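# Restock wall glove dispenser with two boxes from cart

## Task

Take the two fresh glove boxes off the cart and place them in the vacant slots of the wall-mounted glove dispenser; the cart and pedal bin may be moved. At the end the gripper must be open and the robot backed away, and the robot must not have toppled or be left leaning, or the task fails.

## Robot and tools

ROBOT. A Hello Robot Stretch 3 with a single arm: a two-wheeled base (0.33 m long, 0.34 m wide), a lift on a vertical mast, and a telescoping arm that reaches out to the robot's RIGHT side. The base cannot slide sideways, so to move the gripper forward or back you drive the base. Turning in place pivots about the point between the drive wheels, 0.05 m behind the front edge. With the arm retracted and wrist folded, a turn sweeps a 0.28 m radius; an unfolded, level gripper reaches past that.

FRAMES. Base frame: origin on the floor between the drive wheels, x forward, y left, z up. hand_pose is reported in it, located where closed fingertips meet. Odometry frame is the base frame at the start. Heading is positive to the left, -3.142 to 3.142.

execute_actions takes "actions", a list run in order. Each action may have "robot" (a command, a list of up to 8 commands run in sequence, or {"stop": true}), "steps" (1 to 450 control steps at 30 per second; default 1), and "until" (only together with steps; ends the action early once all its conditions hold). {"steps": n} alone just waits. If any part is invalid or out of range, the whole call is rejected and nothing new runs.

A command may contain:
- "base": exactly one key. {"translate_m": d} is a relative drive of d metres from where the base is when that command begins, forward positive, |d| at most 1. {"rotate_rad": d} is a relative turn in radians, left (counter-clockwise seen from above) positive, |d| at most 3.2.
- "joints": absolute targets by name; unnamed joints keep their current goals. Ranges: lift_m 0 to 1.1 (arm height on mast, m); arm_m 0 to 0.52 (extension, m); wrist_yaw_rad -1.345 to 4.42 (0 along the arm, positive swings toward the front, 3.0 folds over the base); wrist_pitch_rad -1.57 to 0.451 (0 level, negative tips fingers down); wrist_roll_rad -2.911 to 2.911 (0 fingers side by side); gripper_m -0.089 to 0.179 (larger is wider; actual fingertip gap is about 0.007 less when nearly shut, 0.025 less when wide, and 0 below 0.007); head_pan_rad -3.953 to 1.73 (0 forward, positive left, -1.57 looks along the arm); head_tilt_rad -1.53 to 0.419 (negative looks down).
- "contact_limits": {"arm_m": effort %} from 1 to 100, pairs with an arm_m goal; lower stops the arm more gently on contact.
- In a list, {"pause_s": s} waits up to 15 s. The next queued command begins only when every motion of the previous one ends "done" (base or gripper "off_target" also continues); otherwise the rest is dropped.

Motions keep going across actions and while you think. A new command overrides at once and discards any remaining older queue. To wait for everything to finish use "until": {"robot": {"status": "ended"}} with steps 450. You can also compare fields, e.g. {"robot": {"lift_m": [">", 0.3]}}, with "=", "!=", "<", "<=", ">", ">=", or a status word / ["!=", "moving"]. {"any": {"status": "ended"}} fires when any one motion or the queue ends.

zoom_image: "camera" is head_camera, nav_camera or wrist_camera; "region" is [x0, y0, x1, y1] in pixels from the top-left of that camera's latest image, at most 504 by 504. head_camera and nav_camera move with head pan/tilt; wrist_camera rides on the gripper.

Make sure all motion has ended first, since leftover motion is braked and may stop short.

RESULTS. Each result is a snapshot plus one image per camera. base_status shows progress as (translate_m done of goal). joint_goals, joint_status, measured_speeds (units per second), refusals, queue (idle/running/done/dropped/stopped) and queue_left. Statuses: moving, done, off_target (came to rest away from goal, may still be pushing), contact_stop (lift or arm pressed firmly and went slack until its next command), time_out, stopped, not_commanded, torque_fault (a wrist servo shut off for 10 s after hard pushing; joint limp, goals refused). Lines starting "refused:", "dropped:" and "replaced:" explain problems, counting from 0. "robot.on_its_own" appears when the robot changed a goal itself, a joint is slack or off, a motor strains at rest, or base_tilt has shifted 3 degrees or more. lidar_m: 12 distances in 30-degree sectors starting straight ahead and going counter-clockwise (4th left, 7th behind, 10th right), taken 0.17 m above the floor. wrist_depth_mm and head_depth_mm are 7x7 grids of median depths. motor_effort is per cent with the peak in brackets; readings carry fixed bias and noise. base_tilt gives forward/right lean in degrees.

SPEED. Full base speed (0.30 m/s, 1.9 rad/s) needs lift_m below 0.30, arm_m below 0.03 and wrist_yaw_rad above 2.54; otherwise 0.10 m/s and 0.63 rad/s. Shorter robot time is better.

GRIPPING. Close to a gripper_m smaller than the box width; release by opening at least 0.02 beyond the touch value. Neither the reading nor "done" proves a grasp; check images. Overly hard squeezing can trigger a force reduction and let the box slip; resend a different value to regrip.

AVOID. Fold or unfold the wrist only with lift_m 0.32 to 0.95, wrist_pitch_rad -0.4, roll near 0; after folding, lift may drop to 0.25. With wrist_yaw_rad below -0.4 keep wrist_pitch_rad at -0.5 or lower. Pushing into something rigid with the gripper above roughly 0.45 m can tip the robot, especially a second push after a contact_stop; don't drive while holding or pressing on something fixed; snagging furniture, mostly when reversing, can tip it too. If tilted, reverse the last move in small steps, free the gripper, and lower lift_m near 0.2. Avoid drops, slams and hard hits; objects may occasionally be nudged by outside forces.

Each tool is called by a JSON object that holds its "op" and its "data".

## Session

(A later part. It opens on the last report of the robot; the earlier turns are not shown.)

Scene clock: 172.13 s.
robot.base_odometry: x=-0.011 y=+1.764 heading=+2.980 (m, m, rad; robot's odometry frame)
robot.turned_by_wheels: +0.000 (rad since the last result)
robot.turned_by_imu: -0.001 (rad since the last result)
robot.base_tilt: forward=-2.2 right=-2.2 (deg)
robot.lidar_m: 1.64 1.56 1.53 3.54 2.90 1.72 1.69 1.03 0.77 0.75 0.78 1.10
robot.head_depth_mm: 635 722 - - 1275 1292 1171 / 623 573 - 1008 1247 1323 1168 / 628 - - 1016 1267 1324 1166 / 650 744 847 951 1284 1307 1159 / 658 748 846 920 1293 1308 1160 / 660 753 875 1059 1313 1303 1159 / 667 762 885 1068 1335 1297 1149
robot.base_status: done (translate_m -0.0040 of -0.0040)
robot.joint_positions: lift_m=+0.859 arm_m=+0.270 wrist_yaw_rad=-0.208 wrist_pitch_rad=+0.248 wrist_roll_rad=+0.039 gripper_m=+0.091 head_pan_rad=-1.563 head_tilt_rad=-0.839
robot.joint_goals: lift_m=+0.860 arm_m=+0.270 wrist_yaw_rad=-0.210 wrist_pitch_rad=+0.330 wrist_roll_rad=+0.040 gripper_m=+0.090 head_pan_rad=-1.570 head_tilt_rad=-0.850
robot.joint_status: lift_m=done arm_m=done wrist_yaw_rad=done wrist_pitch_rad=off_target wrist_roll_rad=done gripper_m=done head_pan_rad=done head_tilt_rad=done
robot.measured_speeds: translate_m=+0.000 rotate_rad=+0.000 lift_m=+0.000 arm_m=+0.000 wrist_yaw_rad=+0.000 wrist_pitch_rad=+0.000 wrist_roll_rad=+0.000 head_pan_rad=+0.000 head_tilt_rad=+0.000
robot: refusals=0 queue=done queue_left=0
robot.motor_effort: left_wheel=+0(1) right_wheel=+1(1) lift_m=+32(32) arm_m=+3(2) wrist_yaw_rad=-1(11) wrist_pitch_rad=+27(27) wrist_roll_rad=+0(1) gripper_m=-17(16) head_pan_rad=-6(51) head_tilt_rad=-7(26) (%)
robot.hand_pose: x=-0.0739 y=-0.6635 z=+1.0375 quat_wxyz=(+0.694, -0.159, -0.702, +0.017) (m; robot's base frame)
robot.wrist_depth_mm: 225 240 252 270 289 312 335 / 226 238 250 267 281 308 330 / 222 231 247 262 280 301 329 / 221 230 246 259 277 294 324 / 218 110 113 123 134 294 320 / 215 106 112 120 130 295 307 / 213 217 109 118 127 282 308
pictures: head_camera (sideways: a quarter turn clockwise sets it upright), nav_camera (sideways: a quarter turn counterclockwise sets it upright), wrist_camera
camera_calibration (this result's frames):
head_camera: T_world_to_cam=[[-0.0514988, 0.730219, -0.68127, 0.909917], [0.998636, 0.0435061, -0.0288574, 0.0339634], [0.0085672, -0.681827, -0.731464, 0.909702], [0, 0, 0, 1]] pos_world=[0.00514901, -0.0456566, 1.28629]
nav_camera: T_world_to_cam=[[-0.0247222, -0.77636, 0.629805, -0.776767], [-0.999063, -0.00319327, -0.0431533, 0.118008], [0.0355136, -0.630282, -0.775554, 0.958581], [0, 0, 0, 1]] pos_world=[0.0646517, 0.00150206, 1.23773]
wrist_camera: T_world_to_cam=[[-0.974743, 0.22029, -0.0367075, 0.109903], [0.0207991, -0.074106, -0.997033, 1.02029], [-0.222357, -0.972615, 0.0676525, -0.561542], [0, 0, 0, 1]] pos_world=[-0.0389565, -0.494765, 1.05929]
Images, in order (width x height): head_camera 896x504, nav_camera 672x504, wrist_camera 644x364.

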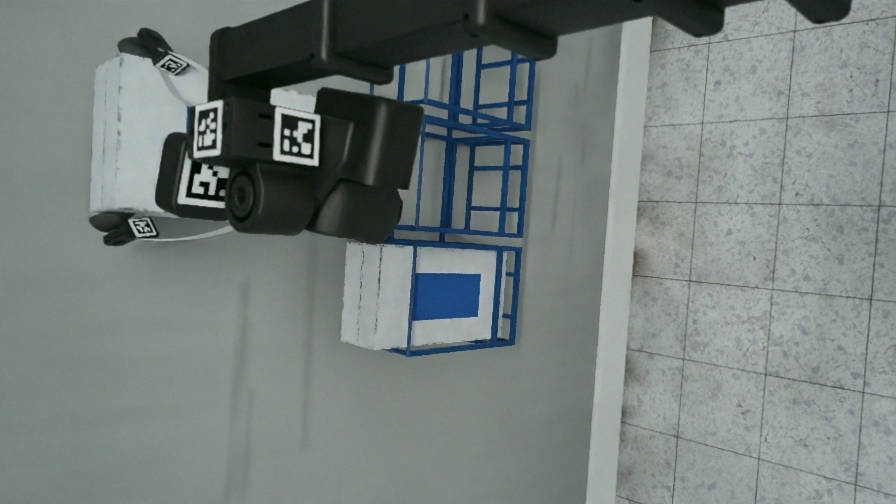

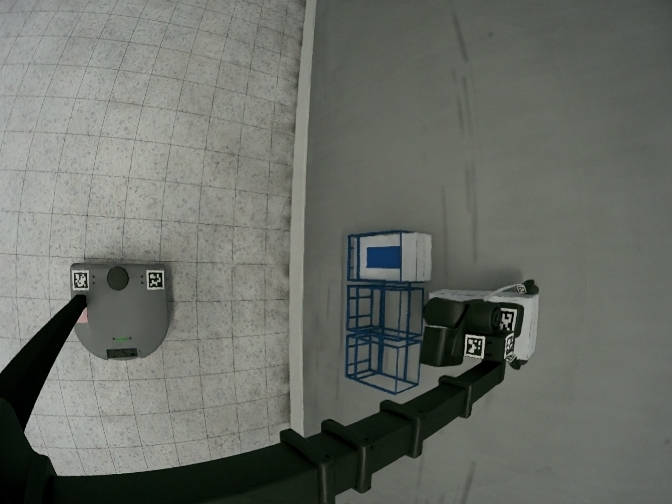

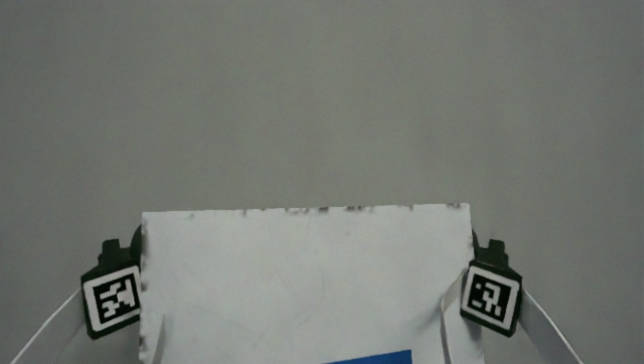

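{"op": "execute_actions", "data": {"actions": [{"robot":{"joints":{"arm_m":0.322},"base":{"translate_m":0.004}},"steps":100,"until":{"robot":{"status":"ended"}}},{"steps":5},{"robot":{"joints":{"lift_m":0.775}},"steps":100,"until":{"robot":{"status":"ended"}}},{"steps":5}]}}

Scene clock: 175.57 s.
robot.base_odometry: x=-0.015 y=+1.765 heading=+2.980 (m, m, rad; robot's odometry frame)
robot.turned_by_wheels: +0.000 (rad since the last result)
robot.turned_by_imu: -0.001 (rad since the last result)
robot.base_tilt: forward=-2.2 right=-2.2 (deg)
robot.lidar_m: 1.64 1.56 1.53 3.53 2.91 1.74 1.70 1.03 0.77 0.75 0.78 1.10
robot.head_depth_mm: 640 723 837 960 - - - / 642 689 - 964 1242 1319 1162 / 649 677 - 1044 1269 1311 1166 / 650 741 850 939 1275 1307 1163 / 657 748 850 938 1291 1308 1156 / 660 753 878 1053 1308 1299 1158 / 666 762 881 1066 1331 1289 1147
robot.base_status: done (translate_m +0.0040 of +0.0040)
robot.joint_positions: lift_m=+0.775 arm_m=+0.322 wrist_yaw_rad=-0.208 wrist_pitch_rad=+0.249 wrist_roll_rad=+0.039 gripper_m=+0.091 head_pan_rad=-1.563 head_tilt_rad=-0.839
robot.joint_goals: lift_m=+0.775 arm_m=+0.322 wrist_yaw_rad=-0.210 wrist_pitch_rad=+0.330 wrist_roll_rad=+0.040 gripper_m=+0.090 head_pan_rad=-1.570 head_tilt_rad=-0.850
robot.joint_status: lift_m=done arm_m=done wrist_yaw_rad=done wrist_pitch_rad=off_target wrist_roll_rad=done gripper_m=done head_pan_rad=done head_tilt_rad=done
robot.measured_speeds: translate_m=+0.000 rotate_rad=+0.000 lift_m=+0.000 arm_m=+0.000 wrist_yaw_rad=+0.000 wrist_pitch_rad=+0.000 wrist_roll_rad=+0.000 head_pan_rad=+0.000 head_tilt_rad=+0.000
robot: refusals=0 queue=done queue_left=0
robot.motor_effort: left_wheel=-1(2) right_wheel=+0(5) lift_m=+15(33) arm_m=+3(3) wrist_yaw_rad=-1(2) wrist_pitch_rad=+26(27) wrist_roll_rad=+0(0) gripper_m=-17(16) head_pan_rad=-5(4) head_tilt_rad=-7(7) (%)
robot.hand_pose: x=-0.0740 y=-0.7154 z=+0.9538 quat_wxyz=(+0.694, -0.160, -0.702, +0.017) (m; robot's base frame)
robot.wrist_depth_mm: 181 189 201 214 229 247 265 / 178 188 198 211 226 240 263 / 178 186 196 208 221 238 256 / 174 182 192 204 219 235 252 / 173 110 114 123 133 229 251 / 171 106 112 120 130 234 245 / - 173 109 117 127 223 243
pictures: head_camera (sideways: a quarter turn clockwise sets it upright), nav_camera (sideways: a quarter turn counterclockwise sets it upright), wrist_camera
camera_calibration (this result's frames):
head_camera: T_world_to_cam=[[-0.0514984, 0.730219, -0.681269, 0.909916], [0.998636, 0.0435055, -0.0288573, 0.0339633], [0.00856679, -0.681826, -0.731464, 0.909703], [0, 0, 0, 1]] pos_world=[0.00514898, -0.0456566, 1.28629]
nav_camera: T_world_to_cam=[[-0.0247226, -0.776361, 0.629804, -0.776766], [-0.999063, -0.00319263, -0.0431533, 0.118008], [0.0355132, -0.630281, -0.775555, 0.958582], [0, 0, 0, 1]] pos_world=[0.0646517, 0.00150208, 1.23773]
wrist_camera: T_world_to_cam=[[-0.974693, 0.220511, -0.0367235, 0.118395], [0.0205423, -0.075231, -0.996955, 0.932098], [-0.222602, -0.972479, 0.0687973, -0.607428], [0, 0, 0, 1]] pos_world=[-0.0389635, -0.546695, 0.975396]
Images, in order (width x height): head_camera 896x504, nav_camera 672x504, wrist_camera 644x364.

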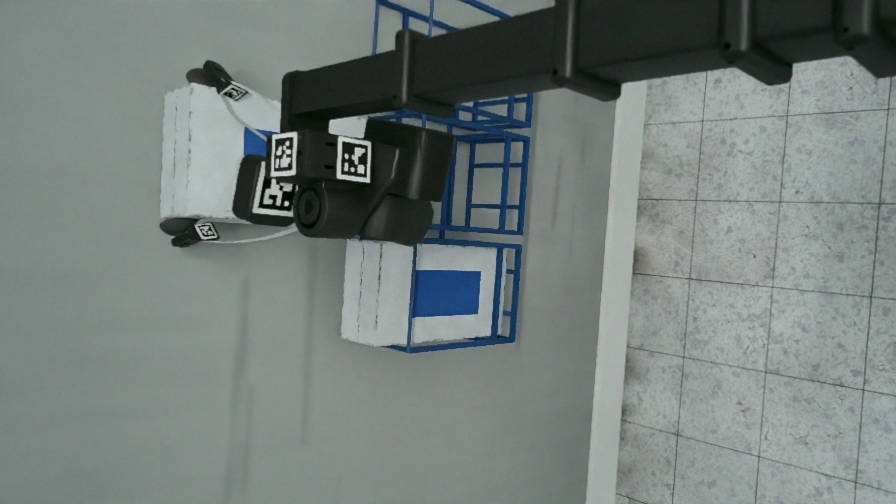

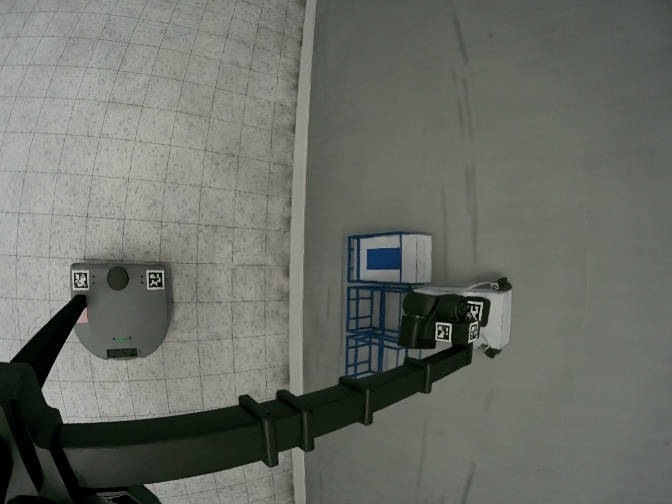

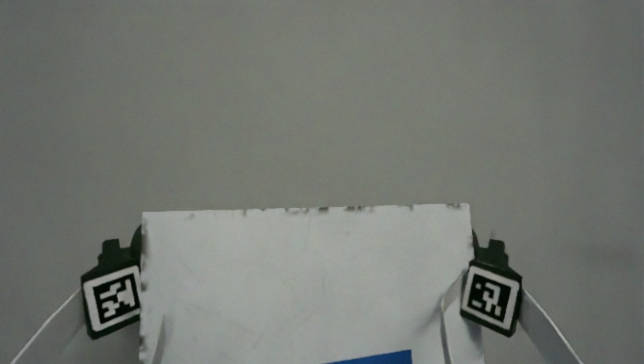

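{"op": "execute_actions", "data": {"actions": [{"robot":{"joints":{"lift_m":0.73}},"steps":100,"until":{"robot":{"status":"ended"}}},{"steps":8}]}}

Scene clock: 177.17 s.
robot.base_odometry: x=-0.015 y=+1.765 heading=+2.980 (m, m, rad; robot's odometry frame)
robot.turned_by_wheels: +0.000 (rad since the last result)
robot.turned_by_imu: +0.000 (rad since the last result)
robot.base_tilt: forward=-2.2 right=-2.3 (deg)
robot.lidar_m: 1.64 1.56 1.53 3.54 2.91 1.73 1.70 1.03 0.77 0.75 0.78 1.10
robot.head_depth_mm: 640 727 840 952 1180 - - / 642 705 801 - 1257 1296 1170 / 648 696 - - 1260 1309 1163 / 652 734 839 933 1284 1309 1161 / 657 748 849 937 1291 1308 1163 / 660 752 878 1051 1316 1298 1157 / 664 758 884 1061 1332 1294 1153
robot.base_status: done (translate_m +0.0040 of +0.0040)
robot.joint_positions: lift_m=+0.730 arm_m=+0.322 wrist_yaw_rad=-0.209 wrist_pitch_rad=+0.284 wrist_roll_rad=+0.041 gripper_m=+0.091 head_pan_rad=-1.563 head_tilt_rad=-0.839
robot.joint_goals: lift_m=+0.730 arm_m=+0.322 wrist_yaw_rad=-0.210 wrist_pitch_rad=+0.330 wrist_roll_rad=+0.040 gripper_m=+0.090 head_pan_rad=-1.570 head_tilt_rad=-0.850
robot.joint_status: lift_m=done arm_m=done wrist_yaw_rad=done wrist_pitch_rad=off_target wrist_roll_rad=done gripper_m=done head_pan_rad=done head_tilt_rad=done
robot.measured_speeds: translate_m=+0.000 rotate_rad=+0.000 lift_m=+0.000 arm_m=+0.000 wrist_yaw_rad=+0.000 wrist_pitch_rad=+0.000 wrist_roll_rad=+0.000 head_pan_rad=+0.000 head_tilt_rad=+0.000
robot: refusals=0 queue=done queue_left=0
robot.motor_effort: left_wheel=-1(1) right_wheel=+1(1) lift_m=+13(15) arm_m=+3(3) wrist_yaw_rad=+0(1) wrist_pitch_rad=+15(26) wrist_roll_rad=+0(0) gripper_m=-16(17) head_pan_rad=-6(5) head_tilt_rad=-7(7) (%)
robot.hand_pose: x=-0.0739 y=-0.7139 z=+0.9179 quat_wxyz=(+0.693, -0.172, -0.700, +0.030) (m; robot's base frame)
robot.wrist_depth_mm: 187 195 208 222 237 255 274 / 184 192 204 217 231 249 268 / 182 189 201 212 229 244 263 / 177 186 197 210 222 239 258 / 176 111 114 123 133 235 252 / 171 106 111 119 130 235 247 / - 173 109 117 126 222 241
pictures: head_camera (sideways: a quarter turn clockwise sets it upright), nav_camera (sideways: a quarter turn counterclockwise sets it upright), wrist_camera
camera_calibration (this result's frames):
head_camera: T_world_to_cam=[[-0.0514985, 0.73022, -0.681269, 0.909916], [0.998636, 0.0435056, -0.0288573, 0.0339633], [0.00856687, -0.681826, -0.731464, 0.909703], [0, 0, 0, 1]] pos_world=[0.00514899, -0.0456566, 1.28629]
nav_camera: T_world_to_cam=[[-0.0247225, -0.776361, 0.629804, -0.776766], [-0.999063, -0.00319275, -0.0431533, 0.118008], [0.0355133, -0.630281, -0.775555, 0.958582], [0, 0, 0, 1]] pos_world=[0.0646517, 0.0015021, 1.23773]
wrist_camera: T_world_to_cam=[[-0.974832, 0.219457, -0.0392577, 0.118404], [0.0153081, -0.109784, -0.993838, 0.868444], [-0.222414, -0.969426, 0.103662, -0.63322], [0, 0, 0, 1]] pos_world=[-0.0387069, -0.544503, 0.933381]
Images, in order (width x height): head_camera 896x504, nav_camera 672x504, wrist_camera 644x364.

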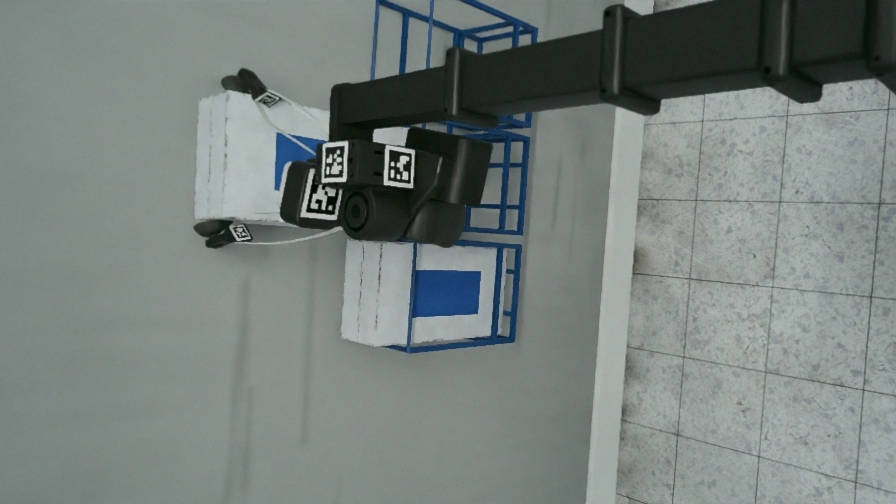

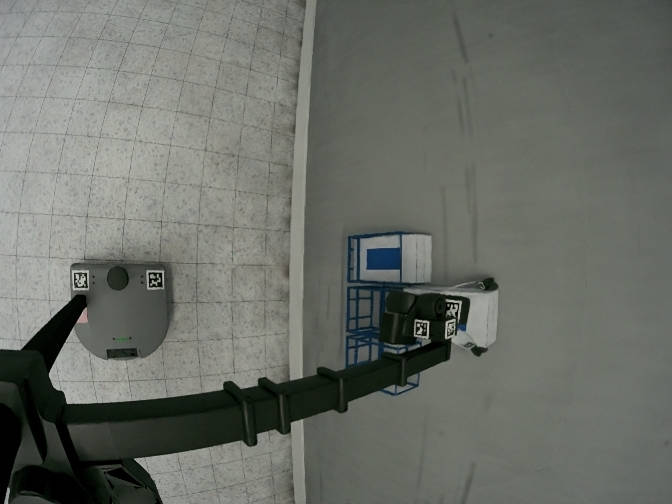

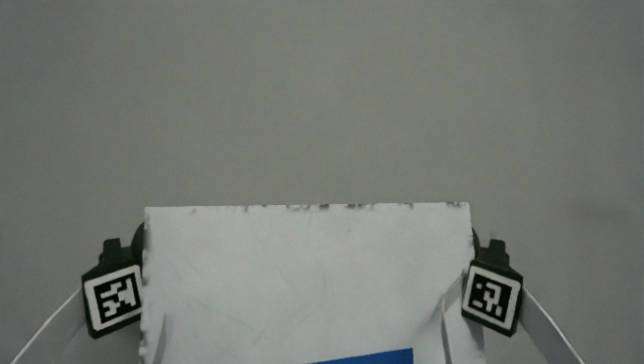

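{"op": "execute_actions", "data": {"actions": [{"robot":{"joints":{"lift_m":0.77}},"steps":100,"until":{"robot":{"status":"ended"}}},{"steps":5},{"robot":{"joints":{"arm_m":0.335},"contact_limits":{"arm_m":18}},"steps":100,"until":{"robot":{"status":"ended"}}},{"steps":5},{"robot":{"joints":{"lift_m":0.73}},"steps":100,"until":{"robot":{"status":"ended"}}},{"steps":8}]}}

Scene clock: 180.80 s.
robot.base_odometry: x=-0.015 y=+1.765 heading=+2.980 (m, m, rad; robot's odometry frame)
robot.turned_by_wheels: +0.000 (rad since the last result)
robot.turned_by_imu: -0.001 (rad since the last result)
robot.base_tilt: forward=-2.2 right=-2.2 (deg)
robot.lidar_m: 1.64 1.56 1.53 3.53 2.91 1.73 1.70 1.03 0.77 0.75 0.78 1.10
robot.head_depth_mm: 639 724 844 953 1182 - - / 644 706 811 - 1256 1300 1164 / 646 707 - 1049 1256 1321 1167 / 652 730 844 932 1284 1304 1168 / 656 748 845 931 1290 1303 1158 / 663 754 880 1058 1302 1298 1155 / 667 759 889 1066 1329 1292 1149
robot.base_status: done (translate_m +0.0040 of +0.0040)
robot.joint_positions: lift_m=+0.730 arm_m=+0.334 wrist_yaw_rad=-0.205 wrist_pitch_rad=+0.309 wrist_roll_rad=+0.059 gripper_m=+0.091 head_pan_rad=-1.563 head_tilt_rad=-0.839
robot.joint_goals: lift_m=+0.730 arm_m=+0.335 wrist_yaw_rad=-0.210 wrist_pitch_rad=+0.330 wrist_roll_rad=+0.040 gripper_m=+0.090 head_pan_rad=-1.570 head_tilt_rad=-0.850
robot.joint_status: lift_m=done arm_m=done wrist_yaw_rad=done wrist_pitch_rad=off_target wrist_roll_rad=done gripper_m=done head_pan_rad=done head_tilt_rad=done
robot.measured_speeds: translate_m=+0.000 rotate_rad=+0.000 lift_m=+0.000 arm_m=+0.000 wrist_yaw_rad=+0.000 wrist_pitch_rad=+0.000 wrist_roll_rad=+0.000 head_pan_rad=+0.000 head_tilt_rad=+0.000
robot: refusals=0 queue=done queue_left=0
robot.motor_effort: left_wheel=-1(1) right_wheel=+2(1) lift_m=+13(34) arm_m=+7(12) wrist_yaw_rad=-3(4) wrist_pitch_rad=+7(26) wrist_roll_rad=-7(8) gripper_m=-17(18) head_pan_rad=-4(5) head_tilt_rad=-7(7) (%)
robot.contact_limits: arm_m 18 (drawing in: default 18, maximum 30; extending or still: default 25, maximum 41)
robot.hand_pose: x=-0.0725 y=-0.7254 z=+0.9241 quat_wxyz=(+0.686, -0.178, -0.704, +0.042) (m; robot's base frame)
robot.wrist_depth_mm: 182 189 201 213 228 245 263 / 177 185 196 208 223 236 256 / 173 182 192 203 214 231 247 / 171 177 186 199 210 225 241 / 167 111 115 124 134 222 236 / 164 106 112 120 130 218 228 / 161 105 109 116 126 205 224
pictures: head_camera (sideways: a quarter turn clockwise sets it upright), nav_camera (sideways: a quarter turn counterclockwise sets it upright), wrist_camera
camera_calibration (this result's frames):
head_camera: T_world_to_cam=[[-0.0514988, 0.730296, -0.681187, 0.90981], [0.998636, 0.0435085, -0.0288533, 0.0339581], [0.008566, -0.681744, -0.73154, 0.909802], [0, 0, 0, 1]] pos_world=[0.00514896, -0.0456548, 1.28629]
nav_camera: T_world_to_cam=[[-0.0247223, -0.776431, 0.629717, -0.776653], [-0.999063, -0.00318757, -0.0431528, 0.118008], [0.0355124, -0.630194, -0.775625, 0.958673], [0, 0, 0, 1]] pos_world=[0.0646517, 0.00150924, 1.23773]
wrist_camera: T_world_to_cam=[[-0.976335, 0.20882, -0.0562564, 0.130396], [0.0277028, -0.137224, -0.990153, 0.850966], [-0.214484, -0.968279, 0.128192, -0.666055], [0, 0, 0, 1]] pos_world=[-0.0391215, -0.555383, 0.935305]
Images, in order (width x height): head_camera 896x504, nav_camera 672x504, wrist_camera 644x364.

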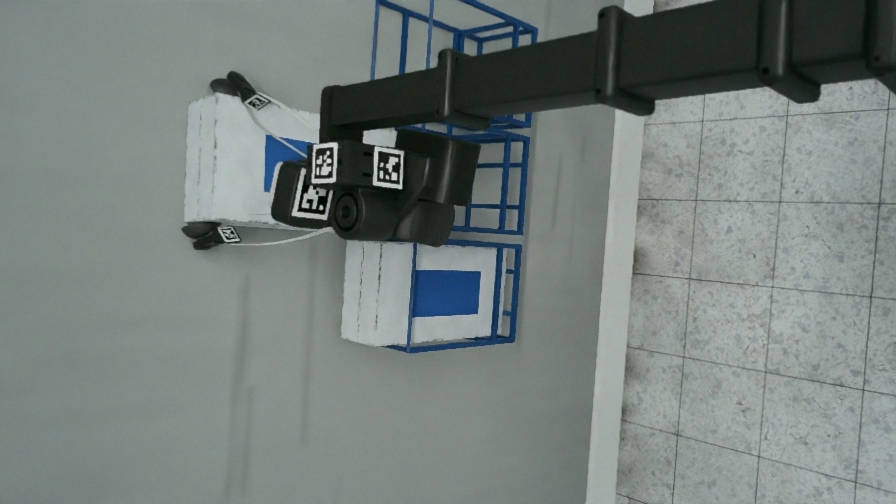

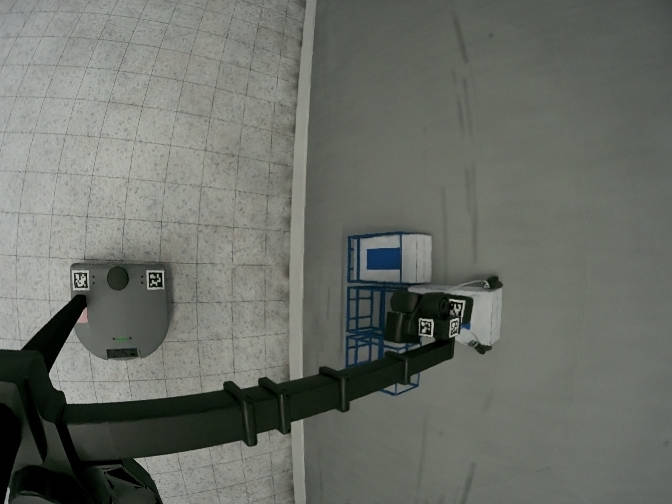

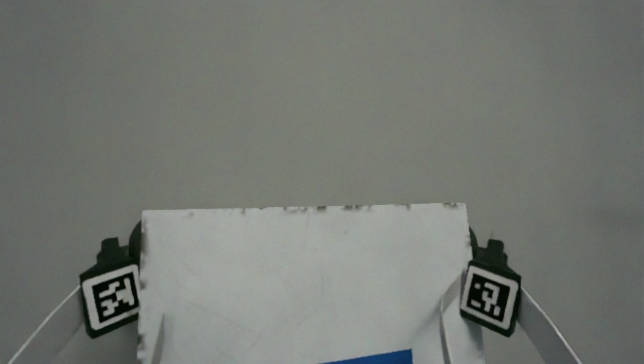

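{"op": "execute_actions", "data": {"actions": [{"robot":{"joints":{"lift_m":0.78,"arm_m":0.329}},"steps":100,"until":{"robot":{"status":"ended"}}},{"robot":{"base":{"translate_m":-0.009}},"steps":60,"until":{"robot":{"status":"ended"}}},{"steps":5},{"robot":{"joints":{"lift_m":0.73}},"steps":100,"until":{"robot":{"status":"ended"}}},{"steps":8}]}}

Scene clock: 185.07 s.
robot.base_odometry: x=-0.006 y=+1.763 heading=+2.980 (m, m, rad; robot's odometry frame)
robot.turned_by_wheels: +0.000 (rad since the last result)
robot.turned_by_imu: -0.001 (rad since the last result)
robot.base_tilt: forward=-2.2 right=-2.2 (deg)
robot.lidar_m: 1.65 1.56 1.54 3.55 2.92 1.73 1.69 1.03 0.77 0.75 0.78 1.09
robot.head_depth_mm: 641 726 841 950 1186 - - / 645 702 807 - 1248 1297 1167 / 649 698 - 1076 1256 1312 1161 / 653 736 841 917 1273 1308 1155 / 655 748 851 917 1301 1305 1158 / 661 754 879 1056 1320 1294 1152 / 666 761 886 1060 1322 1295 1153
robot.base_status: done (translate_m -0.0090 of -0.0090)
robot.joint_positions: lift_m=+0.730 arm_m=+0.329 wrist_yaw_rad=-0.209 wrist_pitch_rad=+0.288 wrist_roll_rad=+0.045 gripper_m=+0.091 head_pan_rad=-1.563 head_tilt_rad=-0.839
robot.joint_goals: lift_m=+0.730 arm_m=+0.329 wrist_yaw_rad=-0.210 wrist_pitch_rad=+0.330 wrist_roll_rad=+0.040 gripper_m=+0.090 head_pan_rad=-1.570 head_tilt_rad=-0.850
robot.joint_status: lift_m=done arm_m=done wrist_yaw_rad=done wrist_pitch_rad=off_target wrist_roll_rad=done gripper_m=done head_pan_rad=done head_tilt_rad=done
robot.measured_speeds: translate_m=+0.000 rotate_rad=+0.000 lift_m=+0.000 arm_m=+0.000 wrist_yaw_rad=+0.000 wrist_pitch_rad=+0.000 wrist_roll_rad=+0.000 head_pan_rad=+0.000 head_tilt_rad=+0.000
robot: refusals=0 queue=done queue_left=0
robot.motor_effort: left_wheel=-1(4) right_wheel=+1(4) lift_m=+13(32) arm_m=-2(8) wrist_yaw_rad=-1(5) wrist_pitch_rad=+14(27) wrist_roll_rad=-2(7) gripper_m=-16(17) head_pan_rad=-6(4) head_tilt_rad=-6(7) (%)
robot.hand_pose: x=-0.0737 y=-0.7213 z=+0.9187 quat_wxyz=(+0.691, -0.173, -0.701, +0.032) (m; robot's base frame)
robot.wrist_depth_mm: 180 188 200 212 227 244 265 / 177 184 197 209 224 240 259 / 176 182 193 207 218 233 251 / 172 179 189 201 214 230 247 / 168 112 115 125 134 227 241 / 165 106 112 120 129 225 235 / - 167 109 116 126 211 232
pictures: head_camera (sideways: a quarter turn clockwise sets it upright), nav_camera (sideways: a quarter turn counterclockwise sets it upright), wrist_camera
camera_calibration (this result's frames):
head_camera: T_world_to_cam=[[-0.0514991, 0.730296, -0.681187, 0.90981], [0.998636, 0.0435089, -0.0288533, 0.0339581], [0.00856624, -0.681744, -0.73154, 0.909802], [0, 0, 0, 1]] pos_world=[0.00514897, -0.0456548, 1.28629]
nav_camera: T_world_to_cam=[[-0.024722, -0.776431, 0.629717, -0.776653], [-0.999063, -0.00318793, -0.0431528, 0.118008], [0.0355126, -0.630194, -0.775625, 0.958673], [0, 0, 0, 1]] pos_world=[0.0646517, 0.00150926, 1.23773]
wrist_camera: T_world_to_cam=[[-0.975113, 0.21751, -0.0429534, 0.122258], [0.0183673, -0.113819, -0.993332, 0.865331], [-0.220948, -0.969399, 0.106991, -0.643413], [0, 0, 0, 1]] pos_world=[-0.0388395, -0.551825, 0.933652]
Images, in order (width x height): head_camera 896x504, nav_camera 672x504, wrist_camera 644x364.

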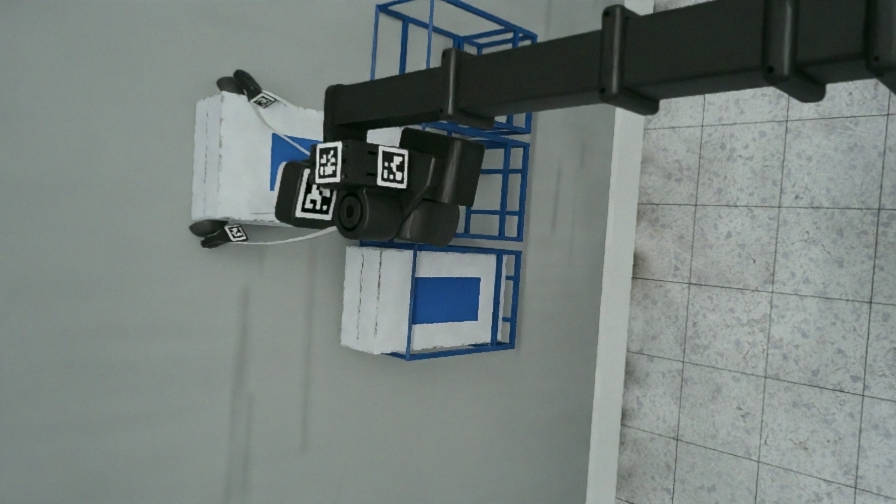

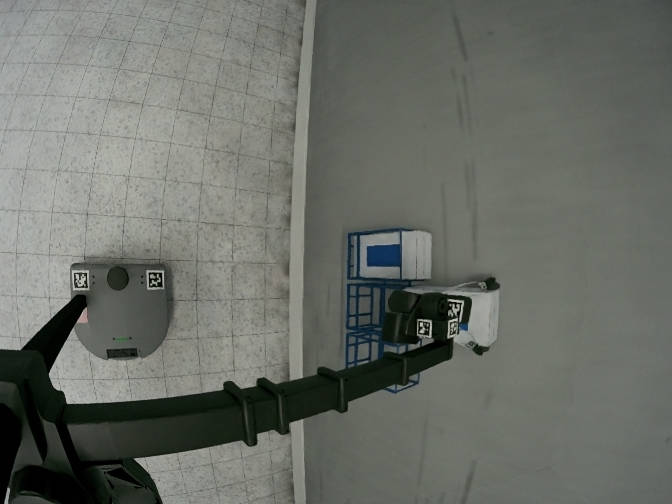

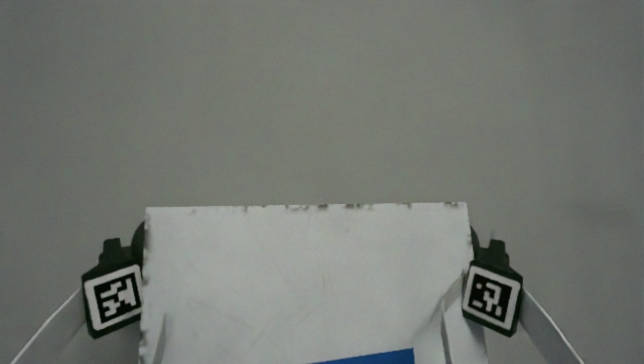

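{"op": "execute_actions", "data": {"actions": [{"robot":{"joints":{"lift_m":0.772}},"steps":100,"until":{"robot":{"status":"ended"}}},{"steps":5},{"robot":{"joints":{"arm_m":0.338},"contact_limits":{"arm_m":18}},"steps":100,"until":{"robot":{"status":"ended"}}},{"steps":5},{"robot":{"joints":{"lift_m":0.74}},"steps":100,"until":{"robot":{"status":"ended"}}},{"steps":8}]}}

Scene clock: 188.40 s.
robot.base_odometry: x=-0.006 y=+1.763 heading=+2.980 (m, m, rad; robot's odometry frame)
robot.turned_by_wheels: +0.000 (rad since the last result)
robot.turned_by_imu: -0.001 (rad since the last result)
robot.base_tilt: forward=-2.2 right=-2.2 (deg)
robot.lidar_m: 1.65 1.56 1.54 3.55 2.90 1.72 1.69 1.04 0.77 0.75 0.78 1.10
robot.head_depth_mm: 641 727 843 951 1188 - - / 644 700 742 - 1244 1312 1166 / 651 704 - 1070 1265 1320 1160 / 652 735 846 919 1283 1311 1166 / 658 746 846 914 1298 1302 1158 / 660 753 878 1055 1321 1294 1154 / 667 758 889 1066 1329 1298 1149
robot.base_status: done (translate_m -0.0090 of -0.0090)
robot.joint_positions: lift_m=+0.740 arm_m=+0.329 wrist_yaw_rad=-0.209 wrist_pitch_rad=+0.261 wrist_roll_rad=+0.042 gripper_m=+0.091 head_pan_rad=-1.563 head_tilt_rad=-0.840
robot.joint_goals: lift_m=+0.740 arm_m=+0.329 wrist_yaw_rad=-0.210 wrist_pitch_rad=+0.330 wrist_roll_rad=+0.040 gripper_m=+0.090 head_pan_rad=-1.570 head_tilt_rad=-0.850
robot.joint_status: lift_m=done arm_m=contact_stop wrist_yaw_rad=done wrist_pitch_rad=off_target wrist_roll_rad=done gripper_m=done head_pan_rad=done head_tilt_rad=done
robot.measured_speeds: translate_m=+0.000 rotate_rad=+0.000 lift_m=+0.000 arm_m=+0.000 wrist_yaw_rad=+0.000 wrist_pitch_rad=+0.000 wrist_roll_rad=+0.000 head_pan_rad=+0.000 head_tilt_rad=+0.000
robot: refusals=0 queue=done queue_left=0
robot.on_its_own: arm_m is slack since a contact_stop, until your next command for it (your +0.338 is given up)
robot.motor_effort: left_wheel=-1(1) right_wheel=+1(1) lift_m=+15(34) arm_m=+0(18) wrist_yaw_rad=-1(5) wrist_pitch_rad=+23(39) wrist_roll_rad=-1(2) gripper_m=-16(18) head_pan_rad=-4(5) head_tilt_rad=-7(7) (%)
robot.contact_limits: arm_m 18 (drawing in: default 18, maximum 30; extending or still: default 25, maximum 41)
robot.hand_pose: x=-0.0739 y=-0.7227 z=+0.9220 quat_wxyz=(+0.693, -0.164, -0.702, +0.022) (m; robot's base frame)
robot.wrist_depth_mm: 175 183 194 208 224 240 258 / 173 182 193 205 218 235 251 / 172 179 190 201 215 230 247 / 169 177 187 198 212 226 245 / 167 172 116 126 135 224 239 / 165 108 112 121 131 225 236 / - 166 109 117 126 214 231
pictures: head_camera (sideways: a quarter turn clockwise sets it upright), nav_camera (sideways: a quarter turn counterclockwise sets it upright), wrist_camera
camera_calibration (this result's frames):
head_camera: T_world_to_cam=[[-0.051501, 0.73056, -0.680904, 0.90944], [0.998636, 0.0435199, -0.0288394, 0.03394], [0.00856398, -0.68146, -0.731805, 0.910146], [0, 0, 0, 1]] pos_world=[0.00514892, -0.0456488, 1.28627]
nav_camera: T_world_to_cam=[[-0.0247202, -0.776675, 0.629416, -0.77626], [-0.999064, -0.00317107, -0.043151, 0.118005], [0.0355102, -0.629893, -0.77587, 0.958991], [0, 0, 0, 1]] pos_world=[0.0646515, 0.00153414, 1.23773]
wrist_camera: T_world_to_cam=[[-0.974816, 0.219468, -0.0396009, 0.120791], [0.0207162, -0.0876908, -0.995932, 0.889845], [-0.222048, -0.971671, 0.0809358, -0.622865], [0, 0, 0, 1]] pos_world=[-0.038991, -0.553698, 0.941421]
Images, in order (width x height): head_camera 896x504, nav_camera 672x504, wrist_camera 644x364.

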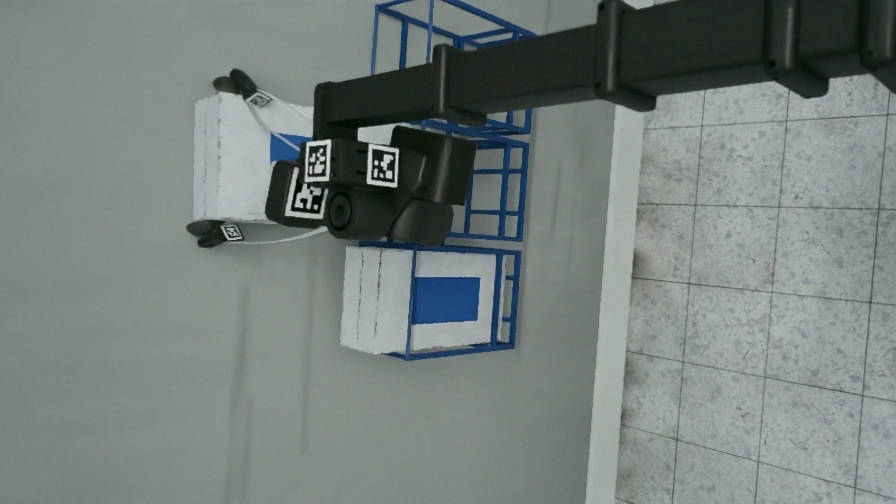

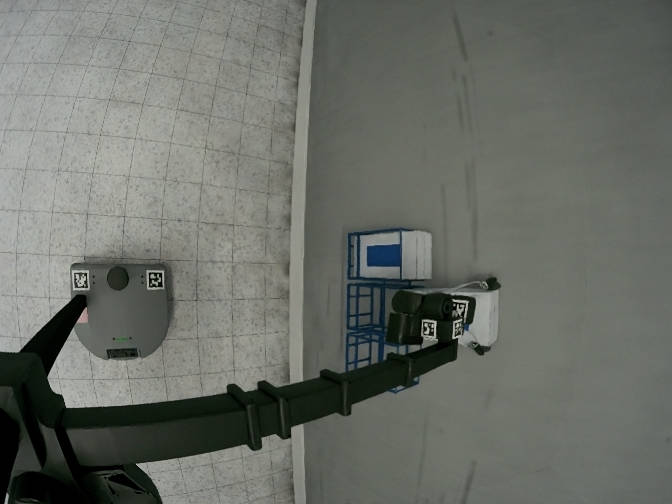

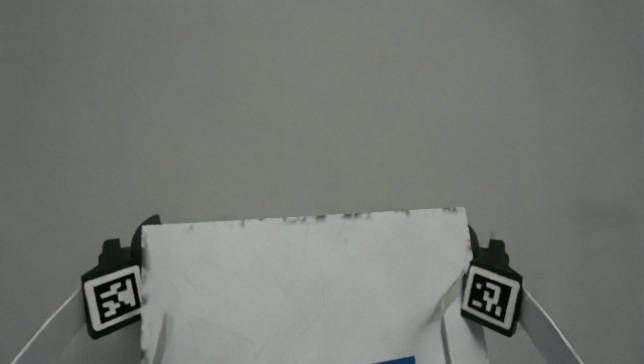

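{"op": "execute_actions", "data": {"actions": [{"robot":{"joints":{"lift_m":0.71,"arm_m":0.327}},"steps":100,"until":{"robot":{"status":"ended"}}},{"steps":8}]}}

Scene clock: 189.73 s.
robot.base_odometry: x=-0.006 y=+1.763 heading=+2.980 (m, m, rad; robot's odometry frame)
robot.turned_by_wheels: +0.000 (rad since the last result)
robot.turned_by_imu: +0.000 (rad since the last result)
robot.base_tilt: forward=-2.2 right=-2.2 (deg)
robot.lidar_m: 1.65 1.56 1.54 3.54 2.90 1.73 1.69 1.03 0.77 0.75 0.78 1.10
robot.head_depth_mm: 640 724 838 971 1194 - - / 642 719 804 - 1258 1310 1165 / 647 721 732 - 1265 1316 1160 / 651 738 844 907 1272 1313 1163 / 656 749 852 912 1308 1309 1151 / 662 752 882 1051 1315 1297 1150 / 667 763 886 1063 1334 1293 1152
robot.base_status: done (translate_m -0.0090 of -0.0090)
robot.joint_positions: lift_m=+0.710 arm_m=+0.327 wrist_yaw_rad=-0.210 wrist_pitch_rad=+0.255 wrist_roll_rad=+0.042 gripper_m=+0.091 head_pan_rad=-1.563 head_tilt_rad=-0.840
robot.joint_goals: lift_m=+0.710 arm_m=+0.327 wrist_yaw_rad=-0.210 wrist_pitch_rad=+0.330 wrist_roll_rad=+0.040 gripper_m=+0.090 head_pan_rad=-1.570 head_tilt_rad=-0.850
robot.joint_status: lift_m=done arm_m=done wrist_yaw_rad=done wrist_pitch_rad=off_target wrist_roll_rad=done gripper_m=done head_pan_rad=done head_tilt_rad=done
robot.measured_speeds: translate_m=+0.000 rotate_rad=+0.000 lift_m=+0.000 arm_m=+0.000 wrist_yaw_rad=+0.000 wrist_pitch_rad=+0.000 wrist_roll_rad=+0.000 head_pan_rad=+0.000 head_tilt_rad=+0.000
robot: refusals=0 queue=done queue_left=0
robot.motor_effort: left_wheel=-1(1) right_wheel=+2(1) lift_m=+15(16) arm_m=-3(2) wrist_yaw_rad=+0(0) wrist_pitch_rad=+24(25) wrist_roll_rad=+0(1) gripper_m=-16(16) head_pan_rad=-5(5) head_tilt_rad=-7(7) (%)
robot.hand_pose: x=-0.0744 y=-0.7207 z=+0.8904 quat_wxyz=(+0.693, -0.162, -0.702, +0.019) (m; robot's base frame)
robot.wrist_depth_mm: 177 183 197 208 223 241 258 / 174 183 194 205 219 237 255 / 171 179 190 203 217 234 250 / 170 178 189 198 214 230 246 / 169 173 117 125 134 227 244 / 165 107 113 121 131 228 238 / - 167 110 118 126 216 237
pictures: head_camera (sideways: a quarter turn clockwise sets it upright), nav_camera (sideways: a quarter turn counterclockwise sets it upright), wrist_camera
camera_calibration (this result's frames):
head_camera: T_world_to_cam=[[-0.051501, 0.73056, -0.680904, 0.90944], [0.998636, 0.0435199, -0.0288394, 0.03394], [0.00856398, -0.68146, -0.731805, 0.910146], [0, 0, 0, 1]] pos_world=[0.00514892, -0.0456488, 1.28627]
nav_camera: T_world_to_cam=[[-0.0247202, -0.776675, 0.629416, -0.77626], [-0.999064, -0.00317107, -0.043151, 0.118005], [0.0355102, -0.629893, -0.77587, 0.958991], [0, 0, 0, 1]] pos_world=[0.0646515, 0.00153415, 1.23773]
wrist_camera: T_world_to_cam=[[-0.974422, 0.221326, -0.0389333, 0.119472], [0.0212398, -0.0817684, -0.996425, 0.863362], [-0.223718, -0.971766, 0.0749761, -0.613401], [0, 0, 0, 1]] pos_world=[-0.0391505, -0.551928, 0.910917]
Images, in order (width x height): head_camera 896x504, nav_camera 672x504, wrist_camera 644x364.

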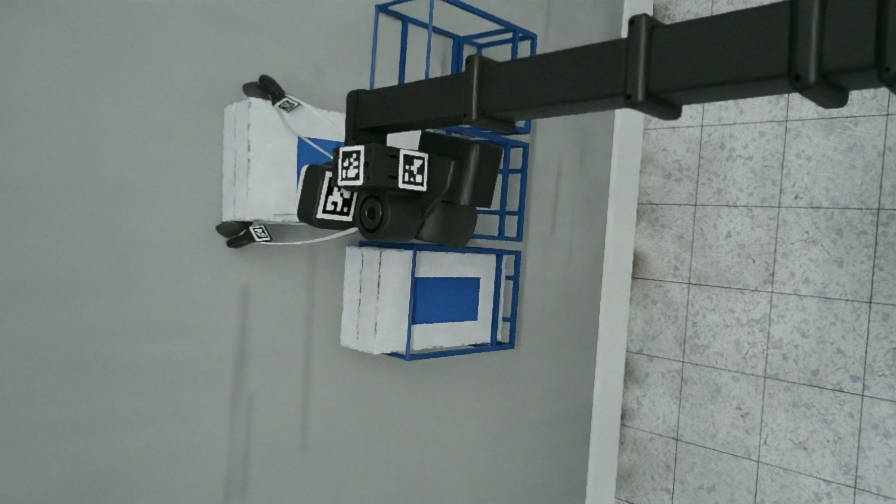

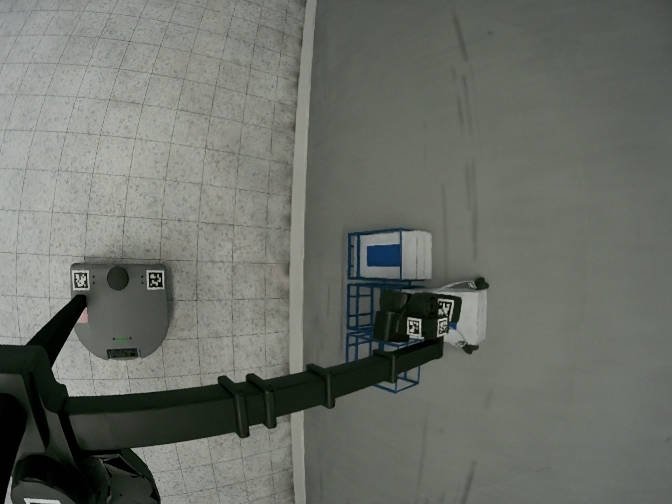

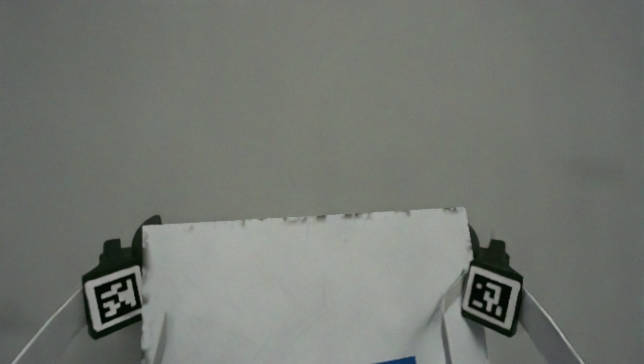

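It's going in. Continue down.

{"op": "execute_actions", "data": {"actions": [{"robot":{"joints":{"lift_m":0.65}},"steps":100,"until":{"robot":{"status":"ended"}}},{"steps":8}]}}

Scene clock: 191.37 s.
robot.base_odometry: x=-0.006 y=+1.763 heading=+2.980 (m, m, rad; robot's odometry frame)
robot.turned_by_wheels: +0.000 (rad since the last result)
robot.turned_by_imu: +0.000 (rad since the last result)
robot.base_tilt: forward=-2.2 right=-2.2 (deg)
robot.lidar_m: 1.65 1.56 1.54 3.54 2.90 1.72 1.69 1.03 0.77 0.75 0.78 1.10
robot.head_depth_mm: 639 728 841 982 1235 1333 1193 / 642 731 806 977 - 1295 1187 / 650 736 775 - 1308 1309 1166 / 652 745 845 910 1276 1302 1164 / 656 746 849 912 1299 1300 1158 / 660 757 881 1054 1319 1297 1159 / 666 759 890 1069 1331 1293 1150
robot.base_status: done (translate_m -0.0090 of -0.0090)
robot.joint_positions: lift_m=+0.650 arm_m=+0.327 wrist_yaw_rad=-0.212 wrist_pitch_rad=+0.255 wrist_roll_rad=+0.041 gripper_m=+0.091 head_pan_rad=-1.563 head_tilt_rad=-0.840
robot.joint_goals: lift_m=+0.650 arm_m=+0.327 wrist_yaw_rad=-0.210 wrist_pitch_rad=+0.330 wrist_roll_rad=+0.040 gripper_m=+0.090 head_pan_rad=-1.570 head_tilt_rad=-0.850
robot.joint_status: lift_m=done arm_m=done wrist_yaw_rad=done wrist_pitch_rad=off_target wrist_roll_rad=done gripper_m=done head_pan_rad=done head_tilt_rad=done
robot.measured_speeds: translate_m=+0.000 rotate_rad=+0.000 lift_m=+0.000 arm_m=+0.000 wrist_yaw_rad=+0.000 wrist_pitch_rad=+0.000 wrist_roll_rad=+0.000 head_pan_rad=+0.000 head_tilt_rad=+0.000
robot: refusals=0 queue=done queue_left=0
robot.motor_effort: left_wheel=-1(2) right_wheel=+2(2) lift_m=+15(15) arm_m=-3(3) wrist_yaw_rad=+2(2) wrist_pitch_rad=+24(25) wrist_roll_rad=+0(1) gripper_m=-16(16) head_pan_rad=-5(5) head_tilt_rad=-7(6) (%)
robot.hand_pose: x=-0.0749 y=-0.7206 z=+0.8304 quat_wxyz=(+0.693, -0.163, -0.702, +0.018) (m; robot's base frame)
robot.wrist_depth_mm: 176 184 197 210 224 241 260 / 175 182 194 206 219 235 256 / 172 180 192 203 218 230 253 / 170 178 188 200 213 230 249 / 169 173 116 125 136 227 244 / 164 108 113 121 130 227 240 / - 167 109 117 126 217 238
pictures: head_camera (sideways: a quarter turn clockwise sets it upright), nav_camera (sideways: a quarter turn counterclockwise sets it upright), wrist_camera
camera_calibration (this result's frames):
head_camera: T_world_to_cam=[[-0.0515011, 0.73056, -0.680904, 0.90944], [0.998636, 0.0435201, -0.0288394, 0.03394], [0.00856406, -0.68146, -0.731805, 0.910146], [0, 0, 0, 1]] pos_world=[0.00514893, -0.0456488, 1.28627]
nav_camera: T_world_to_cam=[[-0.0247201, -0.776675, 0.629416, -0.77626], [-0.999064, -0.00317119, -0.043151, 0.118005], [0.0355103, -0.629893, -0.77587, 0.958991], [0, 0, 0, 1]] pos_world=[0.0646515, 0.00153415, 1.23773]
wrist_camera: T_world_to_cam=[[-0.973907, 0.223641, -0.0386129, 0.117995], [0.0207584, -0.0816439, -0.996445, 0.803634], [-0.225998, -0.971246, 0.0748711, -0.608622], [0, 0, 0, 1]] pos_world=[-0.0393135, -0.551898, 0.850901]
Images, in order (width x height): head_camera 896x504, nav_camera 672x504, wrist_camera 644x364.

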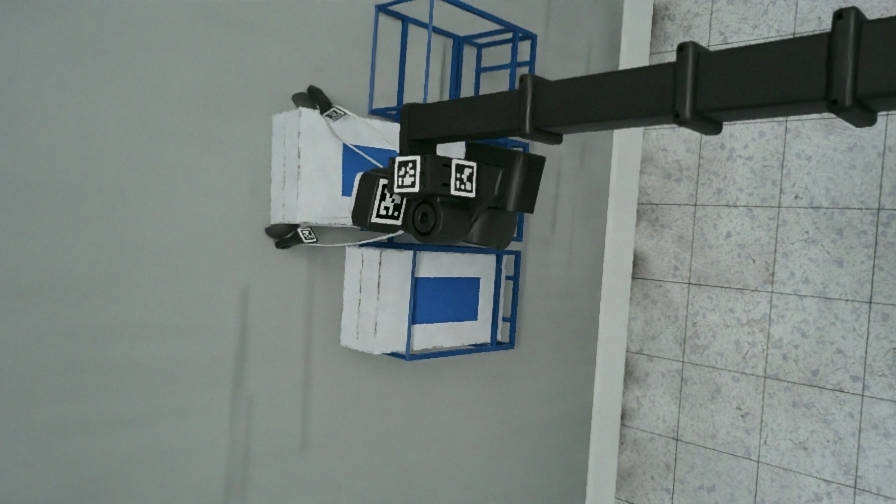

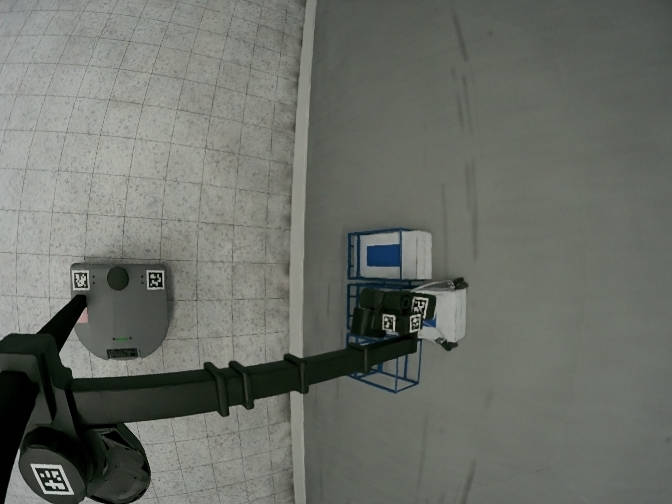

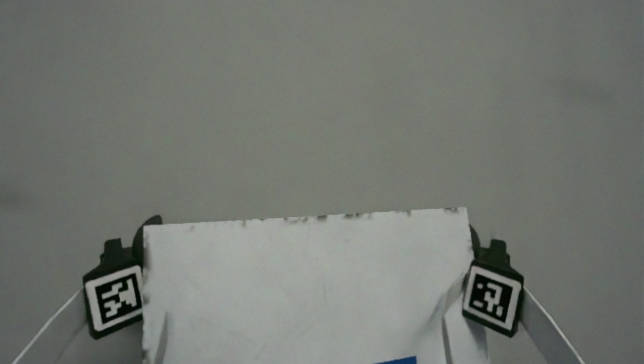

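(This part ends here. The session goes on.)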